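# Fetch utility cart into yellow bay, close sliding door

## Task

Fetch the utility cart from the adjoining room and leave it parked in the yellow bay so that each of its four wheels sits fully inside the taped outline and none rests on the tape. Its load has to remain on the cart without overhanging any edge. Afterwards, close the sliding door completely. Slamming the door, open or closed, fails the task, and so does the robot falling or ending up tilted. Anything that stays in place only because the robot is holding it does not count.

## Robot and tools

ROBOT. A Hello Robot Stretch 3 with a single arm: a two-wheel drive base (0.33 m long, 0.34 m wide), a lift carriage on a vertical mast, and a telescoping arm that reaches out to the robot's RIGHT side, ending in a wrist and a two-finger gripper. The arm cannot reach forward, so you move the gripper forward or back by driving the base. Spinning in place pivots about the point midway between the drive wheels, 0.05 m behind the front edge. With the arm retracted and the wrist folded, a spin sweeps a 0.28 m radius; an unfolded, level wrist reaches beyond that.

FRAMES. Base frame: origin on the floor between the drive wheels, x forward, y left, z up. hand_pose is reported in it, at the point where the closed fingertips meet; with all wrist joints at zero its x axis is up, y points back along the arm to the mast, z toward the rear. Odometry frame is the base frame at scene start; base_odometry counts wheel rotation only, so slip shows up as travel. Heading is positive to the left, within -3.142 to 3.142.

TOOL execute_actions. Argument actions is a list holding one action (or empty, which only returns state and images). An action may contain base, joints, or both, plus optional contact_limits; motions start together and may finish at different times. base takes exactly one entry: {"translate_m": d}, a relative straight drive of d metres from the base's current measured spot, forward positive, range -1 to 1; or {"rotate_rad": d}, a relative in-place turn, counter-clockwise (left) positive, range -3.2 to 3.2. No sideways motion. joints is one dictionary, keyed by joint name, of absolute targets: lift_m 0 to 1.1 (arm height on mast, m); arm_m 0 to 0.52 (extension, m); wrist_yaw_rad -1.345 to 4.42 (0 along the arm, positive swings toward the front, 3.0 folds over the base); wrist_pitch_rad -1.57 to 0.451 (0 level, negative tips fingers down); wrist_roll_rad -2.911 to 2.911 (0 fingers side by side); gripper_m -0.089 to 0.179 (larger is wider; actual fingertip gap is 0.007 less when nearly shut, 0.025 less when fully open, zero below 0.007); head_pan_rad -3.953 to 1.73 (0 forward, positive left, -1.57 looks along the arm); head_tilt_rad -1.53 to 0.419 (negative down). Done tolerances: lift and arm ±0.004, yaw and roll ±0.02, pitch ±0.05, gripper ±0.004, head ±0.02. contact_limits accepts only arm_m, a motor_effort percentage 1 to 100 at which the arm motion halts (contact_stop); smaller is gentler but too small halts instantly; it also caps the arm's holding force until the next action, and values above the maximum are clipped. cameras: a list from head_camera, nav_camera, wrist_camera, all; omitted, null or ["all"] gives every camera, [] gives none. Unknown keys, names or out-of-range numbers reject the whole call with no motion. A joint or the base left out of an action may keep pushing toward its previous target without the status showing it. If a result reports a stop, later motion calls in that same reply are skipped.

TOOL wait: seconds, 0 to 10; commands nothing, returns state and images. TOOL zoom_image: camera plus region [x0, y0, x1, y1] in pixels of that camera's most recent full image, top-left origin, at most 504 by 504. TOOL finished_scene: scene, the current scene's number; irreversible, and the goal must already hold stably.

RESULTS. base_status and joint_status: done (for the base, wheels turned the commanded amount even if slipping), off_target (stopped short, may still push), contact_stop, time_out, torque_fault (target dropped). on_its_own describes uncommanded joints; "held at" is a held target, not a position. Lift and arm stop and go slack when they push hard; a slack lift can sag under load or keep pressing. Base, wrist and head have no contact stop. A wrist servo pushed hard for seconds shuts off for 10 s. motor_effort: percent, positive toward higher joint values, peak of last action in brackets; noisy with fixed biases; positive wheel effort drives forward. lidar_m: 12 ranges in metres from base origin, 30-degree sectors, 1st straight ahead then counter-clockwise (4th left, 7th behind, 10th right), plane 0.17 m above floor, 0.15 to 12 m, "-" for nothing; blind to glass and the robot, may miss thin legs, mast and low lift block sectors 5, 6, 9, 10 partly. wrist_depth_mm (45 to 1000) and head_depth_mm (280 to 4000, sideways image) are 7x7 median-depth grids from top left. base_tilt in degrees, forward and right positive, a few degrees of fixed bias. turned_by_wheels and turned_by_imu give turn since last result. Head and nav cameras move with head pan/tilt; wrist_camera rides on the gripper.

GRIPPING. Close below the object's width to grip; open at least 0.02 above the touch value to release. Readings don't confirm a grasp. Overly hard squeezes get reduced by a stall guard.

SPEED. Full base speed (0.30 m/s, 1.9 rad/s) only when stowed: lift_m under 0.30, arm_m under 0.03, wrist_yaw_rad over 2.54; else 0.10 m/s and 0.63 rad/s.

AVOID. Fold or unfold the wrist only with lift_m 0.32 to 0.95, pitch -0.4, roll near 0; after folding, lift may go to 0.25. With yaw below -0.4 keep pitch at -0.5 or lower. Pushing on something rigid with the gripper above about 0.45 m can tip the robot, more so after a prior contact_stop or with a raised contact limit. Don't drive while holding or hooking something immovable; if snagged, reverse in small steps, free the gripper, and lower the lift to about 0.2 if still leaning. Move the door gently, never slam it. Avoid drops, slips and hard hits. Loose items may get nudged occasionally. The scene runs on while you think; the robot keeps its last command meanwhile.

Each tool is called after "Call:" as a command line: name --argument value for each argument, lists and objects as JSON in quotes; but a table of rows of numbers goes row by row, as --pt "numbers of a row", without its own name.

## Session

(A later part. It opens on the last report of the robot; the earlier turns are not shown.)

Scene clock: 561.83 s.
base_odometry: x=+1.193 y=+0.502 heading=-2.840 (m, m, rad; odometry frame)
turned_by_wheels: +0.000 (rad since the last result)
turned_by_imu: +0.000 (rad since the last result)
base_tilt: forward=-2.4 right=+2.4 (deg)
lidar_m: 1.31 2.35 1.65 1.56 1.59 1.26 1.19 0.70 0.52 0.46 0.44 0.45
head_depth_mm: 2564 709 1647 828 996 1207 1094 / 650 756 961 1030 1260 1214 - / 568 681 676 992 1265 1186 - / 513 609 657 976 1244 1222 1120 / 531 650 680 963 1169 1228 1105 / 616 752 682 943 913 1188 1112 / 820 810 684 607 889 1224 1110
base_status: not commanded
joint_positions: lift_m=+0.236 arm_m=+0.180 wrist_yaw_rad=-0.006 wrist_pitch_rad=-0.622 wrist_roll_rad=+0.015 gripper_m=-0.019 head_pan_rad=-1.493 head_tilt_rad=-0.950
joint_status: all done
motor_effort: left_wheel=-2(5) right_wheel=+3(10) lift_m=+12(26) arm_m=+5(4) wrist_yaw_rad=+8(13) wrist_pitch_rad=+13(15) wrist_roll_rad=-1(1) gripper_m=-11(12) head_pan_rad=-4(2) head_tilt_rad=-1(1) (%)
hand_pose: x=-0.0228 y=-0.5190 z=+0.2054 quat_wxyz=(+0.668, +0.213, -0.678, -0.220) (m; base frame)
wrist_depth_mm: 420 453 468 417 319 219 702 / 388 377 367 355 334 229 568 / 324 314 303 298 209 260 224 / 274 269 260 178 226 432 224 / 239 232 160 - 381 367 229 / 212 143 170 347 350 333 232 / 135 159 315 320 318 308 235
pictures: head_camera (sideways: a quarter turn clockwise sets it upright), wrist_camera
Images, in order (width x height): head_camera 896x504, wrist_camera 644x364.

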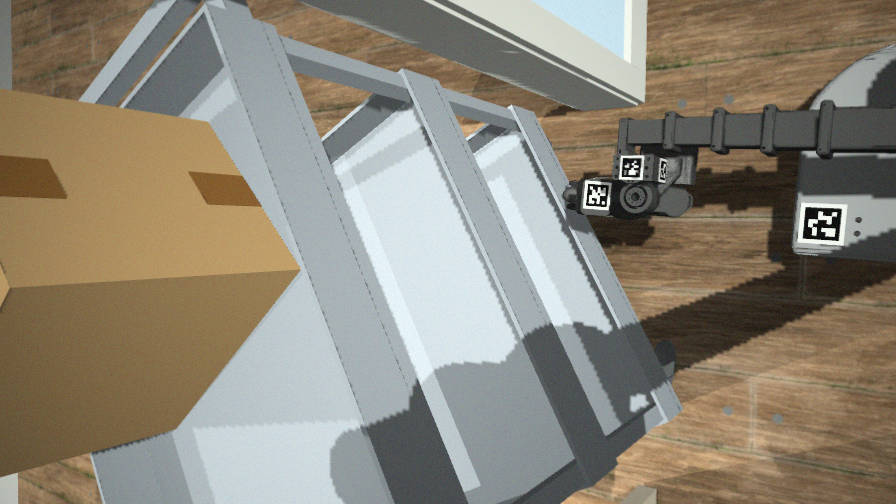

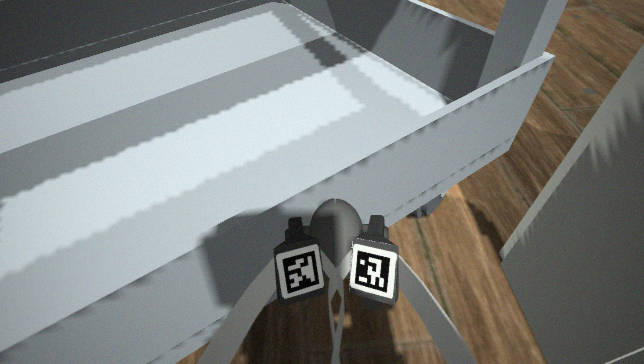

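Call:
execute_actions --actions '[{"joints":{"lift_m":0.32}}]' --cameras '[]'

Call:
execute_actions --actions '[{"base":{"translate_m":0.03},"joints":{"arm_m":0.25}}]' --cameras '["wrist_camera"]'

Call:
execute_actions --actions '[{"joints":{"lift_m":0.24}}]' --cameras '["wrist_camera"]'

Scene clock: 569.83 s.
base_odometry: x=+1.193 y=+0.502 heading=-2.840 (m, m, rad; odometry frame)
turned_by_wheels: +0.000 (rad since the last result)
turned_by_imu: +0.001 (rad since the last result)
base_tilt: forward=-2.3 right=+2.4 (deg)
lidar_m: 1.31 2.36 1.65 1.56 1.59 1.25 1.19 0.70 0.51 0.46 0.44 0.45
head_depth_mm: 2522 709 1665 829 993 1212 1095 / 648 754 955 1028 1223 1218 - / 568 681 677 994 1259 1200 1144 / 516 607 656 973 1245 1216 1118 / 532 651 681 964 1172 1221 1112 / 617 751 684 946 913 1189 1110 / 821 811 686 608 885 1230 1108
base_status: not commanded
joint_positions: lift_m=+0.319 arm_m=+0.180 wrist_yaw_rad=-0.002 wrist_pitch_rad=-0.616 wrist_roll_rad=+0.015 gripper_m=-0.019 head_pan_rad=-1.493 head_tilt_rad=-0.950
joint_status: all done
motor_effort: left_wheel=-2(2) right_wheel=+1(3) lift_m=+30(33) arm_m=+4(4) wrist_yaw_rad=+3(9) wrist_pitch_rad=+10(14) wrist_roll_rad=-1(1) gripper_m=-11(12) head_pan_rad=-4(4) head_tilt_rad=+0(0) (%)
hand_pose: x=-0.0219 y=-0.5199 z=+0.2904 quat_wxyz=(+0.669, +0.212, -0.679, -0.217) (m; base frame)
wrist_depth_mm: - - 553 935 966 221 872 / 464 508 526 478 741 246 716 / 449 458 437 427 393 292 226 / 399 386 380 373 362 522 225 / 344 336 332 - 304 463 230 / 305 300 295 266 438 355 234 / 272 269 240 390 398 364 239
pictures: none
No camera images: the call's "cameras" was empty. Leave "cameras" out to get every camera's image.

Scene clock: 571.53 s.
base_odometry: x=+1.164 y=+0.493 heading=-2.840 (m, m, rad; odometry frame)
turned_by_wheels: +0.000 (rad since the last result)
turned_by_imu: +0.000 (rad since the last result)
base_tilt: forward=-2.4 right=+2.3 (deg)
lidar_m: 1.30 2.36 1.65 1.56 1.60 1.29 1.22 0.70 0.53 0.44 0.42 0.63
head_depth_mm: 2458 731 866 928 1052 1211 1095 / 598 735 699 1010 1262 1211 - / 539 644 672 990 - 1216 1149 / 507 603 651 978 1207 1222 1117 / 565 691 680 962 1147 1212 1109 / 655 770 683 927 898 1207 1110 / 2630 814 684 592 915 1232 1111
base_status: done
joint_positions: lift_m=+0.319 arm_m=+0.249 wrist_yaw_rad=-0.002 wrist_pitch_rad=-0.624 wrist_roll_rad=+0.015 gripper_m=-0.019 head_pan_rad=-1.493 head_tilt_rad=-0.950
joint_status: all done
motor_effort: left_wheel=-2(3) right_wheel=+4(4) lift_m=+30(30) arm_m=+6(10) wrist_yaw_rad=+3(2) wrist_pitch_rad=+15(16) wrist_roll_rad=-1(1) gripper_m=-11(11) head_pan_rad=-3(4) head_tilt_rad=+0(0) (%)
hand_pose: x=-0.0219 y=-0.5883 z=+0.2889 quat_wxyz=(+0.668, +0.215, -0.678, -0.220) (m; base frame)
wrist_depth_mm: - - - 915 898 900 860 / 861 445 491 476 752 719 690 / 424 441 434 425 373 615 194 / 392 383 374 365 356 297 245 / 339 332 327 - 319 296 460 / 303 299 293 276 279 291 286 / 272 270 263 259 255 387 270
pictures: wrist_camera
Images, in order (width x height): wrist_camera 644x364.

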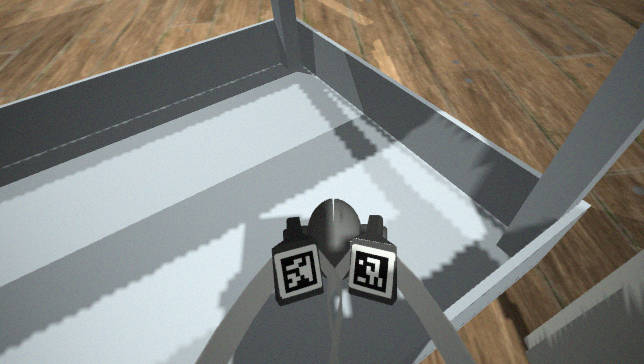

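Scene clock: 573.10 s.
base_odometry: x=+1.164 y=+0.493 heading=-2.840 (m, m, rad; odometry frame)
turned_by_wheels: +0.000 (rad since the last result)
turned_by_imu: +0.000 (rad since the last result)
base_tilt: forward=-2.4 right=+2.3 (deg)
lidar_m: 1.30 2.35 1.65 1.57 1.61 1.29 1.22 0.70 0.53 0.45 0.42 0.63
head_depth_mm: 2466 732 863 927 1052 1203 1093 / 599 736 699 1004 1296 1210 1127 / 538 644 673 992 1267 1216 1149 / 507 602 651 977 1196 1217 1121 / 565 692 680 958 1113 1210 1104 / 656 769 683 929 900 1203 1109 / 2588 811 685 593 915 1222 1111
base_status: not commanded
joint_positions: lift_m=+0.241 arm_m=+0.250 wrist_yaw_rad=-0.002 wrist_pitch_rad=-0.617 wrist_roll_rad=+0.015 gripper_m=-0.019 head_pan_rad=-1.493 head_tilt_rad=-0.950
joint_status: all done
motor_effort: left_wheel=-1(3) right_wheel=+1(4) lift_m=+11(28) arm_m=+4(7) wrist_yaw_rad=+2(2) wrist_pitch_rad=+10(15) wrist_roll_rad=+0(1) gripper_m=-11(11) head_pan_rad=-3(4) head_tilt_rad=+0(0) (%)
hand_pose: x=-0.0219 y=-0.5898 z=+0.2114 quat_wxyz=(+0.669, +0.213, -0.678, -0.217) (m; base frame)
wrist_depth_mm: 370 403 449 422 325 747 720 / 378 396 384 371 330 256 219 / 334 327 315 309 300 268 187 / 285 278 272 265 260 252 205 / 247 239 238 - 229 219 379 / 217 216 213 200 197 335 338 / 194 194 190 187 136 317 271
pictures: wrist_camera
Images, in order (width x height): wrist_camera 644x364.

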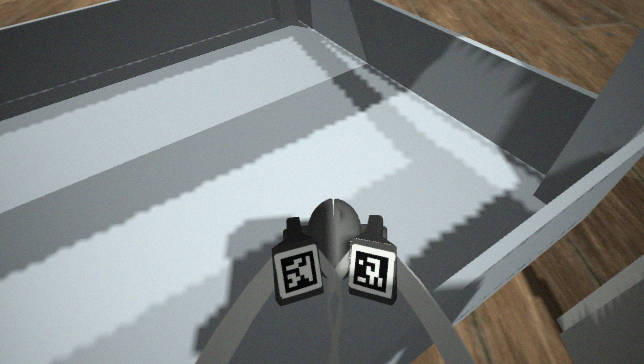

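Call:
execute_actions --actions '[{"joints":{"lift_m":0.255,"wrist_pitch_rad":-0.85}}]' --cameras '["wrist_camera"]'

Call:
execute_actions --actions '[{"joints":{"arm_m":0.15},"contact_limits":{"arm_m":25}}]'

Scene clock: 578.17 s.
base_odometry: x=+1.164 y=+0.493 heading=-2.839 (m, m, rad; odometry frame)
turned_by_wheels: +0.001 (rad since the last result)
turned_by_imu: +0.001 (rad since the last result)
base_tilt: forward=-2.4 right=+2.4 (deg)
lidar_m: 1.30 2.36 1.65 1.56 1.60 1.29 1.22 0.70 0.53 0.44 0.42 0.63
head_depth_mm: 2434 731 807 931 1050 1209 1102 / 585 719 694 1007 1290 1206 - / 525 630 658 989 1261 1216 1149 / 499 592 643 977 1201 1213 1117 / 562 690 679 944 1133 1199 1105 / 654 769 682 930 898 1200 1111 / 2636 811 683 587 916 1233 1109
base_status: not commanded
joint_positions: lift_m=+0.255 arm_m=+0.250 wrist_yaw_rad=+0.021 wrist_pitch_rad=-0.752 wrist_roll_rad=+0.009 gripper_m=-0.019 head_pan_rad=-1.493 head_tilt_rad=-0.950
joint_status: wrist_pitch_rad off_target (ended at -0.752, target -0.850); the others done
on_its_own: wrist_yaw_rad is at rest, and its effort (-27) is outside its rest range (-12 to +12); wrist_pitch_rad is at rest, and its effort (-58) is outside its rest range (-20 to +32)
motor_effort: left_wheel=+5(5) right_wheel=-10(10) lift_m=+27(30) arm_m=-5(6) wrist_yaw_rad=-27(27) wrist_pitch_rad=-58(61) wrist_roll_rad=+2(2) gripper_m=-13(13) head_pan_rad=-4(3) head_tilt_rad=+0(0) (%)
hand_pose: x=-0.0180 y=-0.5660 z=+0.2006 quat_wxyz=(+0.658, +0.266, -0.657, -0.254) (m; base frame)
wrist_depth_mm: 362 373 367 360 327 251 569 / 330 321 313 306 300 267 209 / 287 284 279 272 262 256 203 / 257 252 246 240 239 233 230 / 229 226 223 - 215 195 353 / 207 204 203 - 159 331 277 / 191 190 185 179 303 309 276
pictures: wrist_camera
Images, in order (width x height): wrist_camera 644x364.

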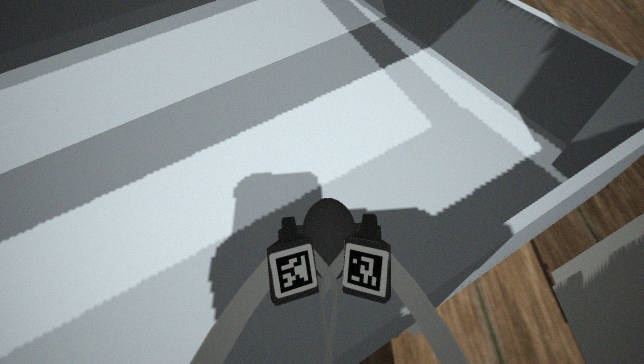

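Scene clock: 580.97 s.
base_odometry: x=+1.164 y=+0.493 heading=-2.839 (m, m, rad; odometry frame)
turned_by_wheels: +0.000 (rad since the last result)
turned_by_imu: +0.000 (rad since the last result)
base_tilt: forward=-2.4 right=+2.3 (deg)
lidar_m: 1.30 2.37 1.65 1.56 1.60 1.28 1.22 0.70 0.53 0.42 0.41 0.43
head_depth_mm: 2468 719 722 889 1055 1215 1093 / 556 679 678 989 1289 1214 - / 505 606 649 974 1238 1195 1143 / 472 563 632 962 1173 1222 1114 / 528 649 678 942 910 1209 1109 / 624 766 683 604 896 1186 1105 / 2542 810 684 586 876 1228 1112
base_status: not commanded
joint_positions: lift_m=+0.255 arm_m=+0.172 wrist_yaw_rad=+0.070 wrist_pitch_rad=-0.633 wrist_roll_rad=-0.007 gripper_m=-0.019 head_pan_rad=-1.493 head_tilt_rad=-0.950
joint_status: arm_m contact_stop (moved -0.078 of -0.100)
on_its_own: wrist_yaw_rad is held at +0.055, not at your +0.000, by its stall guard, which is not easing now; arm_m is slack since a contact_stop, until your next command for it (your +0.150 is given up); wrist_yaw_rad is at rest, and its effort (-19) is outside its rest range (-12 to +12); wrist_pitch_rad is at rest, and its effort (-100) is outside its rest range (-20 to +32)
motor_effort: left_wheel=+3(7) right_wheel=-7(16) lift_m=+19(27) arm_m=-3(25) wrist_yaw_rad=-19(50) wrist_pitch_rad=-100(100) wrist_roll_rad=+7(7) gripper_m=-12(16) head_pan_rad=-3(4) head_tilt_rad=+0(0) (%)
contact_limits: arm_m 25 (drawing in: default 24, maximum 40; extending or still: default 35, maximum 56)
hand_pose: x=-0.0081 y=-0.5091 z=+0.2228 quat_wxyz=(+0.682, +0.244, -0.661, -0.196) (m; base frame)
wrist_depth_mm: 407 434 468 483 392 775 754 / 411 415 403 401 376 296 255 / 350 343 339 334 324 304 213 / 300 296 291 286 281 273 227 / 262 257 253 - 247 207 274 / 231 228 228 154 203 362 288 / 209 206 151 182 334 337 290
pictures: head_camera (sideways: a quarter turn clockwise sets it upright), nav_camera (sideways: a quarter turn counterclockwise sets it upright), wrist_camera
Images, in order (width x height): head_camera 896x504, nav_camera 672x504, wrist_camera 644x364.

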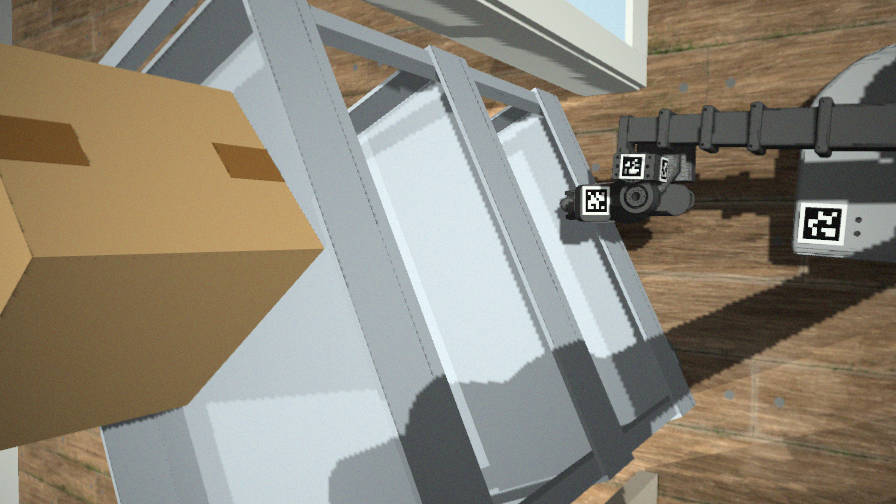

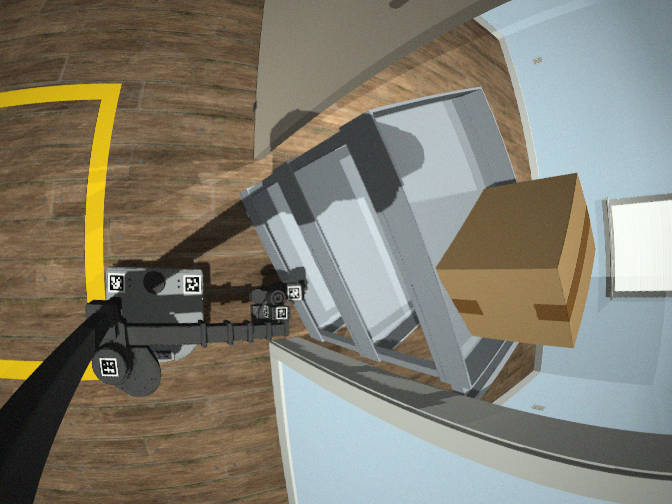

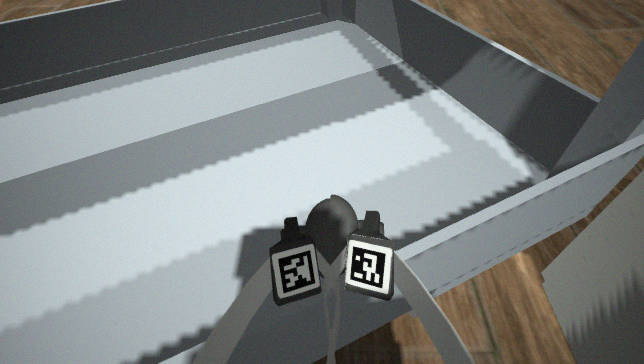

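Call:
execute_actions --actions '[{"joints":{"wrist_pitch_rad":-0.55,"arm_m":0.2,"wrist_yaw_rad":0.0,"lift_m":0.33}}]' --cameras '["head_camera"]'

Scene clock: 584.00 s.
base_odometry: x=+1.164 y=+0.493 heading=-2.840 (m, m, rad; odometry frame)
turned_by_wheels: +0.000 (rad since the last result)
turned_by_imu: +0.000 (rad since the last result)
base_tilt: forward=-2.3 right=+2.4 (deg)
lidar_m: 1.30 2.36 1.65 1.57 1.60 1.29 1.22 0.70 0.53 0.43 0.41 0.43
head_depth_mm: 2447 719 719 889 1053 1209 1093 / 557 678 677 982 1239 1211 - / 506 608 652 971 1243 1202 1145 / 472 563 631 959 1177 1221 1123 / 528 649 681 945 910 1211 1109 / 624 763 682 608 898 1182 1117 / 2553 808 685 585 878 1228 1106
base_status: not commanded
joint_positions: lift_m=+0.329 arm_m=+0.200 wrist_yaw_rad=+0.002 wrist_pitch_rad=-0.567 wrist_roll_rad=+0.009 gripper_m=-0.019 head_pan_rad=-1.493 head_tilt_rad=-0.950
joint_status: all done
motor_effort: left_wheel=-1(5) right_wheel=+1(14) lift_m=+30(31) arm_m=+4(4) wrist_yaw_rad=-2(46) wrist_pitch_rad=+10(100) wrist_roll_rad=+2(7) gripper_m=-10(14) head_pan_rad=-3(4) head_tilt_rad=+0(0) (%)
hand_pose: x=-0.0212 y=-0.5479 z=+0.3102 quat_wxyz=(+0.676, +0.198, -0.681, -0.198) (m; base frame)
wrist_depth_mm: - - - - - - - / - 944 531 539 861 821 816 / 440 474 496 484 424 694 187 / 437 425 414 409 386 564 216 / 379 367 361 - 350 307 250 / 326 321 318 300 308 297 267 / 291 287 283 279 272 386 271
pictures: head_camera (sideways: a quarter turn clockwise sets it upright)
Images, in order (width x height): head_camera 896x504.

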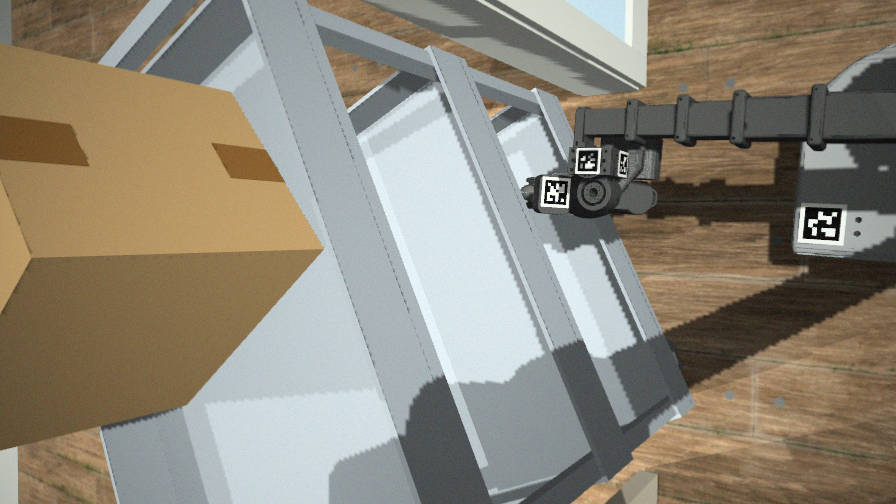

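Call:
execute_actions --actions '[{"joints":{"arm_m":0.0}}]' --cameras '[]'

Call:
execute_actions --actions '[{"joints":{"wrist_yaw_rad":1.0,"wrist_pitch_rad":-0.07,"lift_m":0.26,"gripper_m":0.15}}]' --cameras '["wrist_camera"]'

Scene clock: 619.33 s.
base_odometry: x=+1.164 y=+0.493 heading=-2.840 (m, m, rad; odometry frame)
turned_by_wheels: +0.000 (rad since the last result)
turned_by_imu: +0.001 (rad since the last result)
base_tilt: forward=-2.3 right=+2.4 (deg)
lidar_m: 1.30 2.36 1.65 1.56 1.60 1.29 1.22 0.70 0.53 0.43 0.41 0.43
head_depth_mm: 2457 718 721 887 1048 1206 1096 / 557 683 677 984 1286 1213 - / 506 607 653 975 1244 1235 - / 472 563 632 959 1175 1221 1124 / 529 648 681 939 907 1204 1105 / 625 767 685 608 898 1187 1107 / 2567 812 684 582 880 1225 1107
base_status: not commanded
joint_positions: lift_m=+0.329 arm_m=+0.002 wrist_yaw_rad=+0.001 wrist_pitch_rad=-0.567 wrist_roll_rad=+0.010 gripper_m=-0.019 head_pan_rad=-1.493 head_tilt_rad=-0.950
joint_status: all done
joint sent to its limit — the command would take arm_m past its lower limit, so that joint was sent only as far as its limit.
motor_effort: left_wheel=-1(1) right_wheel=+0(0) lift_m=+30(30) arm_m=-3(3) wrist_yaw_rad=-1(2) wrist_pitch_rad=+11(11) wrist_roll_rad=+1(1) gripper_m=-11(10) head_pan_rad=-3(4) head_tilt_rad=+0(0) (%)
hand_pose: x=-0.0214 y=-0.3503 z=+0.3102 quat_wxyz=(+0.676, +0.197, -0.682, -0.199) (m; base frame)
wrist_depth_mm: - - 669 676 - 339 259 / 545 592 618 593 525 367 265 / 525 513 494 485 403 389 279 / 432 432 417 348 422 404 318 / 375 369 311 - 522 419 390 / 322 288 451 453 468 446 443 / 277 415 422 420 414 412 400
pictures: none
No camera images: the call's "cameras" was empty. Leave "cameras" out to get every camera's image.

Scene clock: 621.53 s.
base_odometry: x=+1.164 y=+0.493 heading=-2.840 (m, m, rad; odometry frame)
turned_by_wheels: +0.000 (rad since the last result)
turned_by_imu: +0.000 (rad since the last result)
base_tilt: forward=-2.4 right=+2.3 (deg)
lidar_m: 1.30 2.36 1.65 1.56 1.60 1.29 1.22 0.69 0.53 0.42 0.41 0.43
head_depth_mm: 2436 717 721 888 1048 1208 1092 / 556 681 680 984 1286 1208 - / 506 607 652 972 1240 1232 - / 473 561 635 954 1175 1236 1103 / 528 648 677 941 914 1206 1107 / 624 769 682 607 893 1185 1104 / 2562 812 685 585 878 1234 1112
base_status: not commanded
joint_positions: lift_m=+0.261 arm_m=+0.002 wrist_yaw_rad=+0.998 wrist_pitch_rad=-0.092 wrist_roll_rad=+0.010 gripper_m=+0.150 head_pan_rad=-1.493 head_tilt_rad=-0.950
joint_status: all done
motor_effort: left_wheel=+0(0) right_wheel=+0(0) lift_m=+11(27) arm_m=-3(2) wrist_yaw_rad=+3(5) wrist_pitch_rad=+13(11) wrist_roll_rad=+1(1) gripper_m=+0(94) head_pan_rad=-4(3) head_tilt_rad=+0(1) (%)
hand_pose: x=+0.1911 y=-0.2842 z=+0.3517 quat_wxyz=(+0.633, +0.368, -0.607, +0.307) (m; base frame)
wrist_depth_mm: - - 485 218 225 249 278 / - - 524 - - - - / - - 582 - - - - / - - 652 - 670 - - / - - 728 412 570 573 530 / 726 - 674 393 434 409 428 / 587 565 572 299 348 343 341
pictures: wrist_camera
Images, in order (width x height): wrist_camera 644x364.

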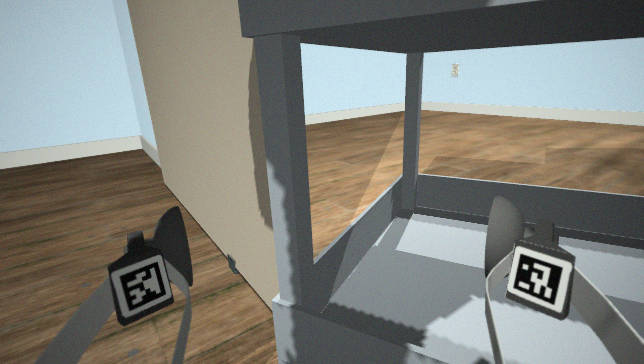

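Call:
execute_actions --actions '[{"base":{"translate_m":0.1},"joints":{"wrist_yaw_rad":0.89}}]' --cameras '[]'

Call:
execute_actions --actions '[{"base":{"translate_m":0.055},"joints":{"wrist_yaw_rad":0.72,"gripper_m":0.11}}]' --cameras '["wrist_camera"]'

Scene clock: 626.87 s.
base_odometry: x=+1.069 y=+0.463 heading=-2.840 (m, m, rad; odometry frame)
turned_by_wheels: +0.000 (rad since the last result)
turned_by_imu: +0.000 (rad since the last result)
base_tilt: forward=-2.3 right=+2.4 (deg)
lidar_m: 1.28 2.37 1.66 1.57 1.61 1.39 1.32 0.69 0.51 0.37 0.36 0.55
head_depth_mm: 508 634 684 980 1192 1212 1090 / 467 559 627 969 1244 1215 - / 502 584 659 936 1185 1232 - / 569 680 679 926 908 1221 1105 / 661 765 681 593 881 1170 1104 / 2613 796 683 574 883 1231 1116 / 2639 781 686 604 1338 1210 1115
base_status: done
joint_positions: lift_m=+0.261 arm_m=+0.002 wrist_yaw_rad=+0.892 wrist_pitch_rad=-0.092 wrist_roll_rad=+0.010 gripper_m=+0.150 head_pan_rad=-1.493 head_tilt_rad=-0.950
joint_status: all done
motor_effort: left_wheel=-1(3) right_wheel=+1(3) lift_m=+11(11) arm_m=-2(2) wrist_yaw_rad=-2(6) wrist_pitch_rad=+13(14) wrist_roll_rad=+1(1) gripper_m=+1(0) head_pan_rad=-3(3) head_tilt_rad=+0(0) (%)
hand_pose: x=+0.1755 y=-0.3060 z=+0.3518 quat_wxyz=(+0.648, +0.335, -0.626, +0.274) (m; base frame)
wrist_depth_mm: - 594 350 162 223 247 276 / - 677 388 172 - - - / - 805 423 179 - - - / - 957 457 189 - - - / - 964 506 207 542 557 510 / 739 - 539 220 432 419 427 / 594 572 539 230 352 342 341
pictures: none
No camera images: the call's "cameras" was empty. Leave "cameras" out to get every camera's image.

Scene clock: 628.37 s.
base_odometry: x=+1.016 y=+0.447 heading=-2.840 (m, m, rad; odometry frame)
turned_by_wheels: +0.000 (rad since the last result)
turned_by_imu: +0.000 (rad since the last result)
base_tilt: forward=-2.4 right=+2.4 (deg)
lidar_m: 1.27 2.37 1.66 1.57 1.60 1.46 1.37 0.68 0.47 0.35 0.34 0.53
head_depth_mm: 460 560 640 966 1260 1205 1094 / 497 570 647 938 1204 1215 - / 556 649 674 917 1075 1224 - / 629 743 677 592 891 1153 1106 / 2599 802 679 576 864 1192 1105 / 2615 783 682 601 1352 1229 1107 / 2641 768 736 1564 996 1206 1109
base_status: done
joint_positions: lift_m=+0.261 arm_m=+0.002 wrist_yaw_rad=+0.722 wrist_pitch_rad=-0.092 wrist_roll_rad=+0.010 gripper_m=+0.110 head_pan_rad=-1.493 head_tilt_rad=-0.950
joint_status: all done
motor_effort: left_wheel=-1(3) right_wheel=+0(4) lift_m=+11(11) arm_m=-2(3) wrist_yaw_rad=-3(6) wrist_pitch_rad=+13(14) wrist_roll_rad=+1(1) gripper_m=+1(94) head_pan_rad=-5(4) head_tilt_rad=+0(0) (%)
hand_pose: x=+0.1458 y=-0.3369 z=+0.3519 quat_wxyz=(+0.669, +0.281, -0.652, +0.218) (m; base frame)
wrist_depth_mm: 496 338 124 144 223 245 275 / 566 368 303 524 - - - / 679 408 316 540 - - - / 862 447 347 578 - - - / 926 527 358 448 578 549 518 / 740 656 396 178 432 402 418 / 583 545 425 182 354 343 344
pictures: wrist_camera
Images, in order (width x height): wrist_camera 644x364.

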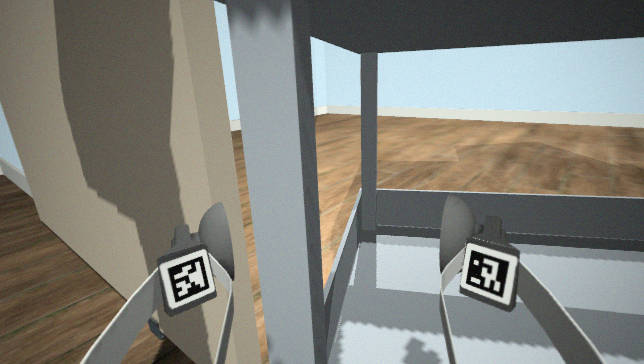

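Call:
execute_actions --actions '[{"base":{"translate_m":0.035},"joints":{"arm_m":0.025,"wrist_yaw_rad":0.78}}]' --cameras '["wrist_camera"]'

Call:
execute_actions --actions '[{"joints":{"gripper_m":-0.03}}]' --cameras '["wrist_camera"]'

Scene clock: 632.07 s.
base_odometry: x=+0.983 y=+0.436 heading=-2.840 (m, m, rad; odometry frame)
turned_by_wheels: +0.000 (rad since the last result)
turned_by_imu: +0.000 (rad since the last result)
base_tilt: forward=-2.3 right=+2.4 (deg)
lidar_m: 1.26 2.37 1.66 1.57 1.61 1.49 1.41 0.66 0.45 0.33 0.32 0.53
head_depth_mm: 478 545 625 950 1243 1216 1101 / 528 605 656 915 1160 1215 - / 590 687 673 620 903 1221 - / 686 762 678 582 878 1133 1112 / 2570 791 679 591 820 1201 1105 / 2618 774 684 1477 1369 1210 1111 / 2671 784 1774 1562 905 1211 1112
base_status: done
joint_positions: lift_m=+0.261 arm_m=+0.025 wrist_yaw_rad=+0.778 wrist_pitch_rad=-0.091 wrist_roll_rad=+0.010 gripper_m=+0.110 head_pan_rad=-1.493 head_tilt_rad=-0.950
joint_status: all done
motor_effort: left_wheel=-1(3) right_wheel=+0(4) lift_m=+11(11) arm_m=+3(3) wrist_yaw_rad=+2(2) wrist_pitch_rad=+13(13) wrist_roll_rad=+1(1) gripper_m=+0(1) head_pan_rad=-4(3) head_tilt_rad=+0(0) (%)
hand_pose: x=+0.1562 y=-0.3499 z=+0.3519 quat_wxyz=(+0.663, +0.299, -0.644, +0.236) (m; base frame)
wrist_depth_mm: 570 338 273 84 216 248 276 / 700 374 289 88 - - - / 892 413 300 92 - - - / - 468 318 97 - - - / 951 560 333 103 545 506 481 / 718 686 346 109 418 411 418 / 578 553 397 116 350 346 339
pictures: wrist_camera
Images, in order (width x height): wrist_camera 644x364.

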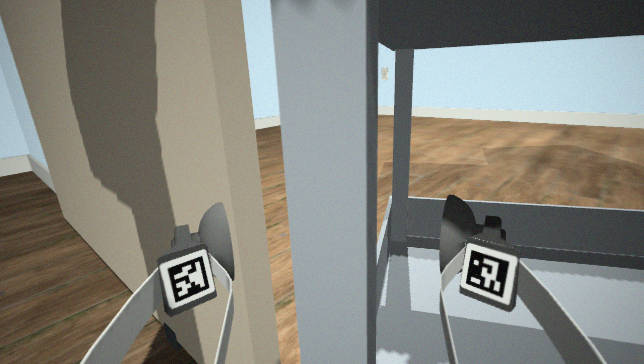

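Scene clock: 633.97 s.
base_odometry: x=+0.983 y=+0.436 heading=-2.840 (m, m, rad; odometry frame)
turned_by_wheels: +0.000 (rad since the last result)
turned_by_imu: +0.000 (rad since the last result)
base_tilt: forward=-2.4 right=+2.3 (deg)
lidar_m: 1.26 2.38 1.66 1.57 1.61 1.49 1.41 0.66 0.45 0.33 0.32 0.53
head_depth_mm: 477 547 624 945 1234 1213 1100 / 529 605 660 916 1162 1216 - / 589 688 673 619 902 1209 - / 685 760 677 581 878 1133 1112 / 2612 791 679 588 816 1209 1107 / 2614 771 685 1467 1377 1206 1109 / 2631 784 1778 1556 906 1214 1107
base_status: not commanded
joint_positions: lift_m=+0.261 arm_m=+0.025 wrist_yaw_rad=+0.780 wrist_pitch_rad=-0.091 wrist_roll_rad=+0.010 gripper_m=-0.028 head_pan_rad=-1.493 head_tilt_rad=-0.950
joint_status: all done
motor_effort: left_wheel=-1(1) right_wheel=+0(1) lift_m=+11(11) arm_m=+3(4) wrist_yaw_rad=+0(2) wrist_pitch_rad=+13(13) wrist_roll_rad=+1(1) gripper_m=-40(100) head_pan_rad=-4(4) head_tilt_rad=+0(0) (%)
hand_pose: x=+0.1565 y=-0.3496 z=+0.3519 quat_wxyz=(+0.663, +0.300, -0.644, +0.237) (m; base frame)
wrist_depth_mm: 571 337 272 84 215 249 279 / 709 373 288 88 - - - / 872 415 304 92 - - - / - 470 320 97 - - - / 976 538 347 102 532 523 485 / 731 645 377 109 402 430 422 / 581 567 376 116 346 344 337
pictures: wrist_camera
Images, in order (width x height): wrist_camera 644x364.

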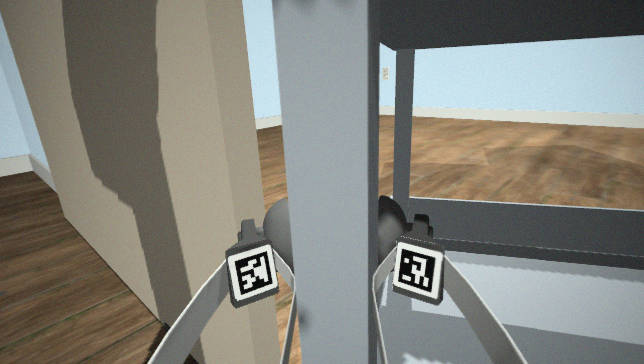

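Call:
execute_actions --actions '[{"base":{"translate_m":0.08},"joints":{"wrist_yaw_rad":0.72}}]'

Scene clock: 638.00 s.
base_odometry: x=+0.907 y=+0.413 heading=-2.840 (m, m, rad; odometry frame)
turned_by_wheels: +0.000 (rad since the last result)
turned_by_imu: +0.000 (rad since the last result)
base_tilt: forward=-2.4 right=+2.4 (deg)
lidar_m: 1.25 2.33 1.67 1.58 1.62 1.57 1.49 0.70 0.43 0.33 0.33 0.52
head_depth_mm: 509 573 640 930 1198 1202 1093 / 570 652 671 916 1132 1219 - / 654 741 675 593 904 1220 - / 2568 799 677 598 877 1135 1103 / 2564 784 679 600 1108 1200 1104 / 2617 778 1002 1519 941 1209 1111 / 2635 2130 1775 642 886 1211 1114
base_status: done
joint_positions: lift_m=+0.261 arm_m=+0.025 wrist_yaw_rad=+0.683 wrist_pitch_rad=-0.091 wrist_roll_rad=+0.012 gripper_m=-0.007 head_pan_rad=-1.493 head_tilt_rad=-0.950
joint_status: wrist_yaw_rad off_target (ended at +0.683, target +0.720)
on_its_own: gripper_m is held at -0.008, not at your -0.030, by its stall guard, which is still easing; wrist_yaw_rad is at rest, and its effort (+47) is outside its rest range (-12 to +12)
motor_effort: left_wheel=-4(7) right_wheel=+6(19) lift_m=+12(12) arm_m=-1(4) wrist_yaw_rad=+47(68) wrist_pitch_rad=+13(14) wrist_roll_rad=+1(1) gripper_m=-24(36) head_pan_rad=-4(4) head_tilt_rad=+0(0) (%)
hand_pose: x=+0.1383 y=-0.3663 z=+0.3519 quat_wxyz=(+0.673, +0.268, -0.658, +0.205) (m; base frame)
wrist_depth_mm: 345 247 211 85 182 247 275 / 388 272 224 89 - - - / 439 297 235 94 - - - / 513 326 248 99 - - - / 635 365 265 103 528 525 483 / 681 409 296 110 397 430 413 / 581 494 291 118 341 346 340
pictures: head_camera (sideways: a quarter turn clockwise sets it upright), nav_camera (sideways: a quarter turn counterclockwise sets it upright), wrist_camera
Images, in order (width x height): head_camera 896x504, nav_camera 672x504, wrist_camera 644x364.

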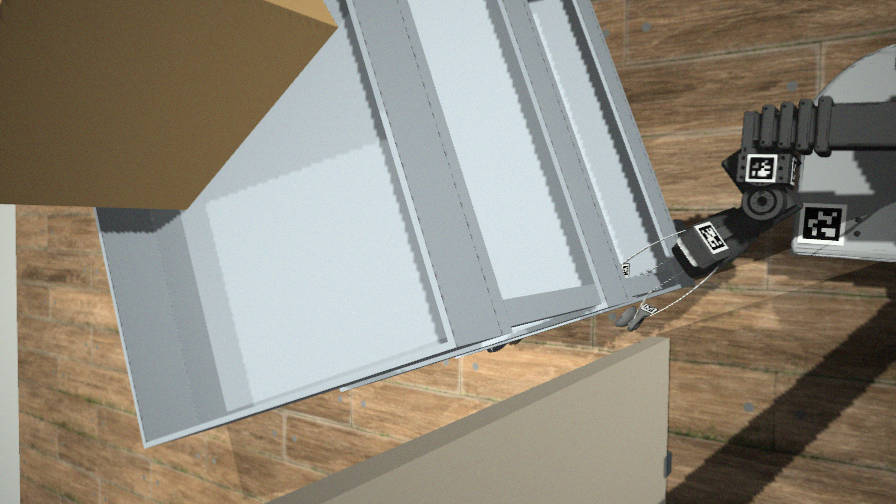

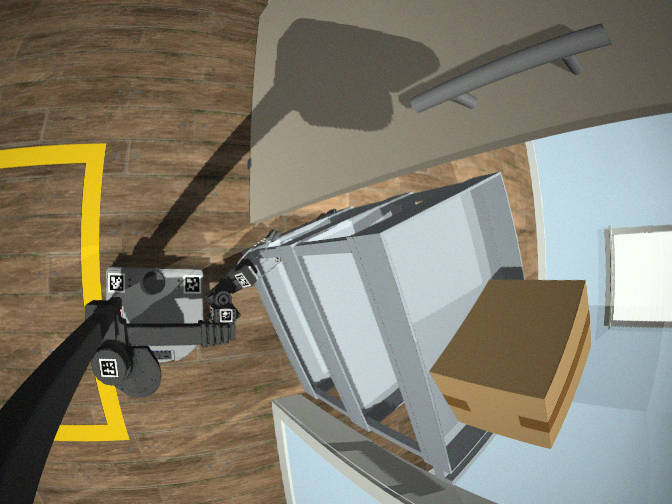

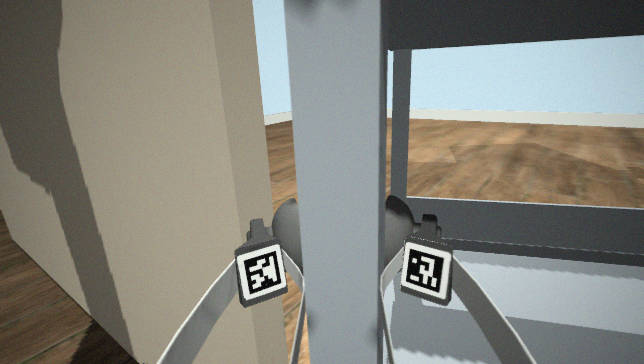

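Call:
execute_actions --actions '[{"joints":{"gripper_m":0.1,"wrist_yaw_rad":0.68}}]' --cameras '[]'

Call:
execute_actions --actions '[{"base":{"translate_m":-0.06},"joints":{"arm_m":0.0,"wrist_pitch_rad":-0.45,"gripper_m":0.17}}]' --cameras '["wrist_camera","head_camera"]'

Scene clock: 647.40 s.
base_odometry: x=+0.907 y=+0.413 heading=-2.840 (m, m, rad; odometry frame)
turned_by_wheels: +0.000 (rad since the last result)
turned_by_imu: +0.001 (rad since the last result)
base_tilt: forward=-2.4 right=+2.3 (deg)
lidar_m: 1.25 2.33 1.67 1.58 1.61 1.57 1.49 0.70 0.43 0.33 0.33 0.52
head_depth_mm: 510 575 636 933 1196 1212 1095 / 572 651 674 916 1126 1214 - / 654 739 673 592 900 1209 - / 2601 800 677 584 882 1171 1112 / 2584 786 681 601 1115 1207 1104 / 2598 780 1080 1532 936 1207 1107 / 2590 2135 1752 640 888 1208 1114
base_status: not commanded
joint_positions: lift_m=+0.261 arm_m=+0.025 wrist_yaw_rad=+0.678 wrist_pitch_rad=-0.091 wrist_roll_rad=+0.012 gripper_m=+0.100 head_pan_rad=-1.493 head_tilt_rad=-0.950
joint_status: all done
motor_effort: left_wheel=-1(2) right_wheel=+2(1) lift_m=+12(12) arm_m=-1(1) wrist_yaw_rad=+3(16) wrist_pitch_rad=+13(13) wrist_roll_rad=+0(1) gripper_m=+1(91) head_pan_rad=-4(4) head_tilt_rad=+0(0) (%)
hand_pose: x=+0.1372 y=-0.3672 z=+0.3519 quat_wxyz=(+0.673, +0.267, -0.659, +0.203) (m; base frame)
wrist_depth_mm: 345 250 212 86 183 248 279 / 391 270 225 90 - - - / 446 296 237 94 - - - / 506 328 250 100 - - - / 616 366 264 106 526 512 485 / 670 450 279 112 420 422 419 / 582 437 299 119 347 346 341
pictures: none
No camera images: the call's "cameras" was empty. Leave "cameras" out to get every camera's image.

Scene clock: 648.97 s.
base_odometry: x=+0.964 y=+0.430 heading=-2.840 (m, m, rad; odometry frame)
turned_by_wheels: +0.000 (rad since the last result)
turned_by_imu: +0.000 (rad since the last result)
base_tilt: forward=-2.3 right=+2.4 (deg)
lidar_m: 1.26 2.38 1.66 1.58 1.62 1.51 1.43 0.66 0.46 0.36 0.35 0.53
head_depth_mm: 461 540 628 952 1223 1214 1098 / 510 582 649 937 1196 1215 - / 580 676 674 919 1068 1221 - / 692 759 677 598 893 1196 1104 / 2617 805 679 583 877 1188 1105 / 2599 787 680 601 1326 1210 1100 / 2616 790 1726 1536 896 1216 1113
base_status: done
joint_positions: lift_m=+0.261 arm_m=+0.002 wrist_yaw_rad=+0.679 wrist_pitch_rad=-0.464 wrist_roll_rad=+0.012 gripper_m=+0.170 head_pan_rad=-1.493 head_tilt_rad=-0.950
joint_status: all done
joint sent to its limit — the command would take arm_m past its lower limit, so that joint was sent only as far as its limit.
motor_effort: left_wheel=+0(4) right_wheel=+1(3) lift_m=+12(12) arm_m=-3(4) wrist_yaw_rad=+2(3) wrist_pitch_rad=+9(13) wrist_roll_rad=+0(0) gripper_m=+1(97) head_pan_rad=-4(3) head_tilt_rad=+0(0) (%)
hand_pose: x=+0.1156 y=-0.3172 z=+0.2631 quat_wxyz=(+0.700, +0.383, -0.599, +0.073) (m; base frame)
wrist_depth_mm: 418 298 142 - - - - / 532 353 277 527 543 517 505 / 724 446 323 335 444 426 420 / 659 570 373 339 360 353 345 / 532 535 452 216 301 298 293 / 459 - 441 237 211 194 - / 399 395 386 372 288 220 201
pictures: head_camera (sideways: a quarter turn clockwise sets it upright), wrist_camera
Images, in order (width x height): head_camera 896x504, wrist_camera 644x364.

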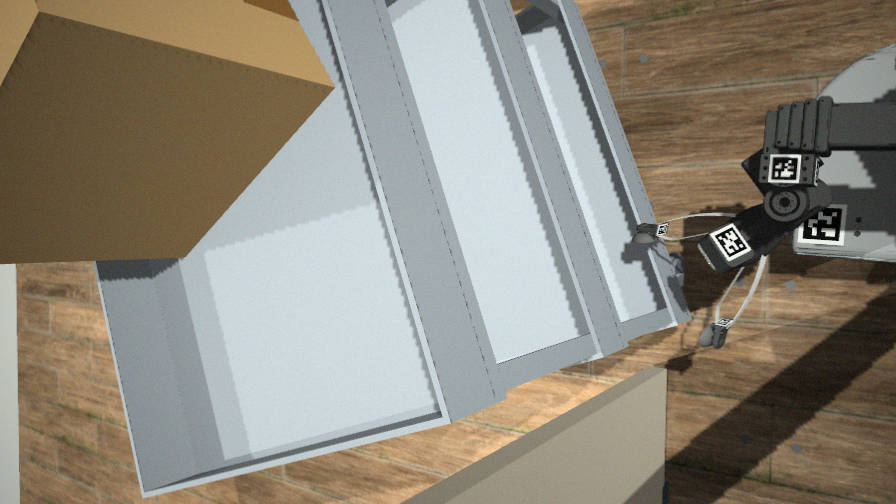

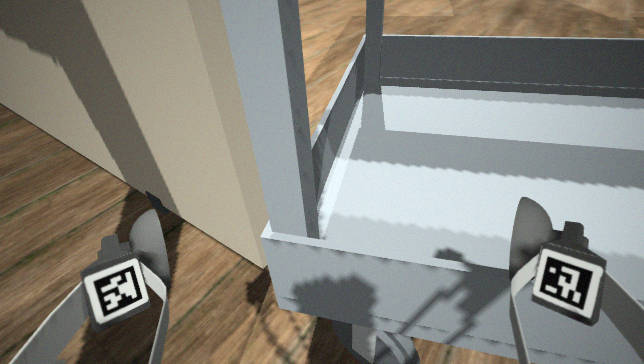

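Call:
execute_actions --actions '[{"base":{"translate_m":-0.08},"joints":{"lift_m":0.33,"wrist_yaw_rad":0.68}}]' --cameras '[]'

Call:
execute_actions --actions '[{"joints":{"gripper_m":-0.02,"wrist_pitch_rad":-0.6}}]' --cameras '[]'

Call:
execute_actions --actions '[{"joints":{"wrist_yaw_rad":0.0,"arm_m":0.14}}]' --cameras '["wrist_camera","head_camera"]'

Scene clock: 666.97 s.
base_odometry: x=+1.040 y=+0.454 heading=-2.840 (m, m, rad; odometry frame)
turned_by_wheels: +0.000 (rad since the last result)
turned_by_imu: +0.001 (rad since the last result)
base_tilt: forward=-2.3 right=+2.4 (deg)
lidar_m: 1.28 2.37 1.66 1.57 1.61 1.43 1.35 0.69 0.50 0.39 0.39 0.54
head_depth_mm: 505 625 656 963 1289 1206 1097 / 463 562 634 972 1237 1217 - / 487 567 635 954 1178 1234 - / 566 675 675 925 909 1241 1108 / 677 774 680 603 894 1188 1101 / 2616 805 683 590 880 1208 1102 / 2626 791 683 580 1034 1212 1108
base_status: done
joint_positions: lift_m=+0.329 arm_m=+0.002 wrist_yaw_rad=+0.679 wrist_pitch_rad=-0.464 wrist_roll_rad=+0.012 gripper_m=+0.170 head_pan_rad=-1.493 head_tilt_rad=-0.950
joint_status: all done
motor_effort: left_wheel=-1(4) right_wheel=+0(1) lift_m=+30(30) arm_m=-3(3) wrist_yaw_rad=+2(2) wrist_pitch_rad=+9(9) wrist_roll_rad=+0(0) gripper_m=+0(0) head_pan_rad=-4(4) head_tilt_rad=+0(0) (%)
hand_pose: x=+0.1155 y=-0.3171 z=+0.3318 quat_wxyz=(+0.700, +0.383, -0.598, +0.073) (m; base frame)
wrist_depth_mm: 428 299 - - - - - / 537 367 - - 630 594 552 / 754 452 247 554 564 544 537 / 754 578 363 469 464 453 438 / 629 630 318 399 392 381 377 / 541 - 489 303 277 328 - / 475 461 460 425 319 278 251
pictures: none
No camera images: the call's "cameras" was empty. Leave "cameras" out to get every camera's image.

Scene clock: 669.37 s.
base_odometry: x=+1.040 y=+0.454 heading=-2.840 (m, m, rad; odometry frame)
turned_by_wheels: +0.000 (rad since the last result)
turned_by_imu: +0.000 (rad since the last result)
base_tilt: forward=-2.3 right=+2.4 (deg)
lidar_m: 1.27 2.37 1.66 1.57 1.61 1.43 1.35 0.69 0.50 0.39 0.39 0.54
head_depth_mm: 503 625 652 966 1289 1212 1097 / 464 562 636 969 1245 1208 - / 486 566 637 950 1184 1236 - / 567 674 677 926 1078 1242 1107 / 680 772 679 604 893 1180 1110 / 2597 808 684 588 883 1204 1105 / 2607 793 686 581 1035 1209 1111
base_status: not commanded
joint_positions: lift_m=+0.329 arm_m=+0.002 wrist_yaw_rad=+0.679 wrist_pitch_rad=-0.612 wrist_roll_rad=+0.012 gripper_m=-0.019 head_pan_rad=-1.493 head_tilt_rad=-0.950
joint_status: all done
motor_effort: left_wheel=-1(1) right_wheel=+0(0) lift_m=+30(30) arm_m=-3(2) wrist_yaw_rad=+2(2) wrist_pitch_rad=+7(11) wrist_roll_rad=+1(0) gripper_m=-11(95) head_pan_rad=-2(6) head_tilt_rad=+0(0) (%)
hand_pose: x=+0.1015 y=-0.2997 z=+0.3013 quat_wxyz=(+0.704, +0.425, -0.569, +0.021) (m; base frame)
wrist_depth_mm: 473 336 - 607 583 540 520 / 655 420 385 519 514 522 491 / 740 554 282 444 440 427 425 / 625 608 312 386 378 368 362 / 556 537 499 - 275 266 323 / 482 466 466 437 429 300 267 / 431 418 416 414 405 399 395
pictures: none
No camera images: the call's "cameras" was empty. Leave "cameras" out to get every camera's image.

Scene clock: 671.63 s.
base_odometry: x=+1.040 y=+0.454 heading=-2.840 (m, m, rad; odometry frame)
turned_by_wheels: +0.000 (rad since the last result)
turned_by_imu: +0.000 (rad since the last result)
base_tilt: forward=-2.3 right=+2.4 (deg)
lidar_m: 1.28 2.38 1.66 1.57 1.61 1.43 1.35 0.69 0.50 0.39 0.39 0.53
head_depth_mm: 504 624 652 967 1290 1211 1091 / 463 563 636 965 1227 1214 - / 487 567 634 953 1152 1180 1144 / 567 673 677 924 1078 1220 1119 / 681 772 680 604 893 1187 1102 / 2583 809 683 588 883 1208 1110 / 2667 791 682 580 1029 1209 1114
base_status: not commanded
joint_positions: lift_m=+0.329 arm_m=+0.140 wrist_yaw_rad=+0.001 wrist_pitch_rad=-0.612 wrist_roll_rad=+0.012 gripper_m=-0.019 head_pan_rad=-1.493 head_tilt_rad=-0.950
joint_status: all done
motor_effort: left_wheel=-1(1) right_wheel=+1(0) lift_m=+30(30) arm_m=+4(4) wrist_yaw_rad=-2(5) wrist_pitch_rad=+8(8) wrist_roll_rad=+0(0) gripper_m=-10(11) head_pan_rad=-4(3) head_tilt_rad=+0(0) (%)
hand_pose: x=-0.0213 y=-0.4805 z=+0.3011 quat_wxyz=(+0.671, +0.212, -0.678, -0.214) (m; base frame)
wrist_depth_mm: - - - 556 567 940 906 / 880 483 509 535 496 744 742 / 454 469 467 448 440 396 620 / 411 404 395 389 378 370 312 / 358 348 345 - 332 327 319 / 316 313 308 288 294 285 419 / 282 281 274 270 248 397 393
pictures: head_camera (sideways: a quarter turn clockwise sets it upright), wrist_camera
Images, in order (width x height): head_camera 896x504, wrist_camera 644x364.

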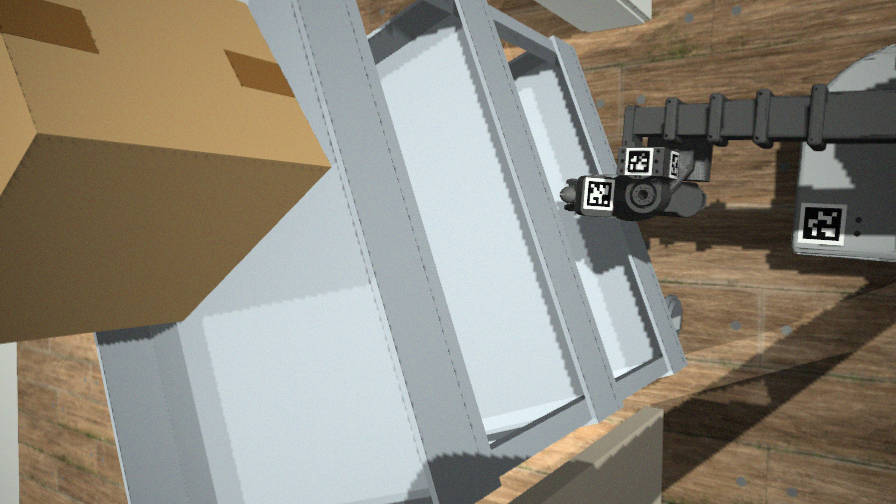

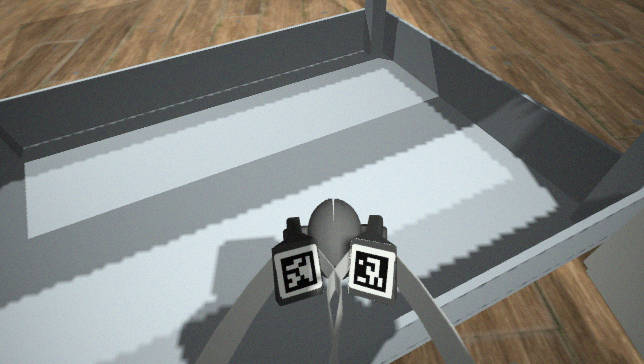

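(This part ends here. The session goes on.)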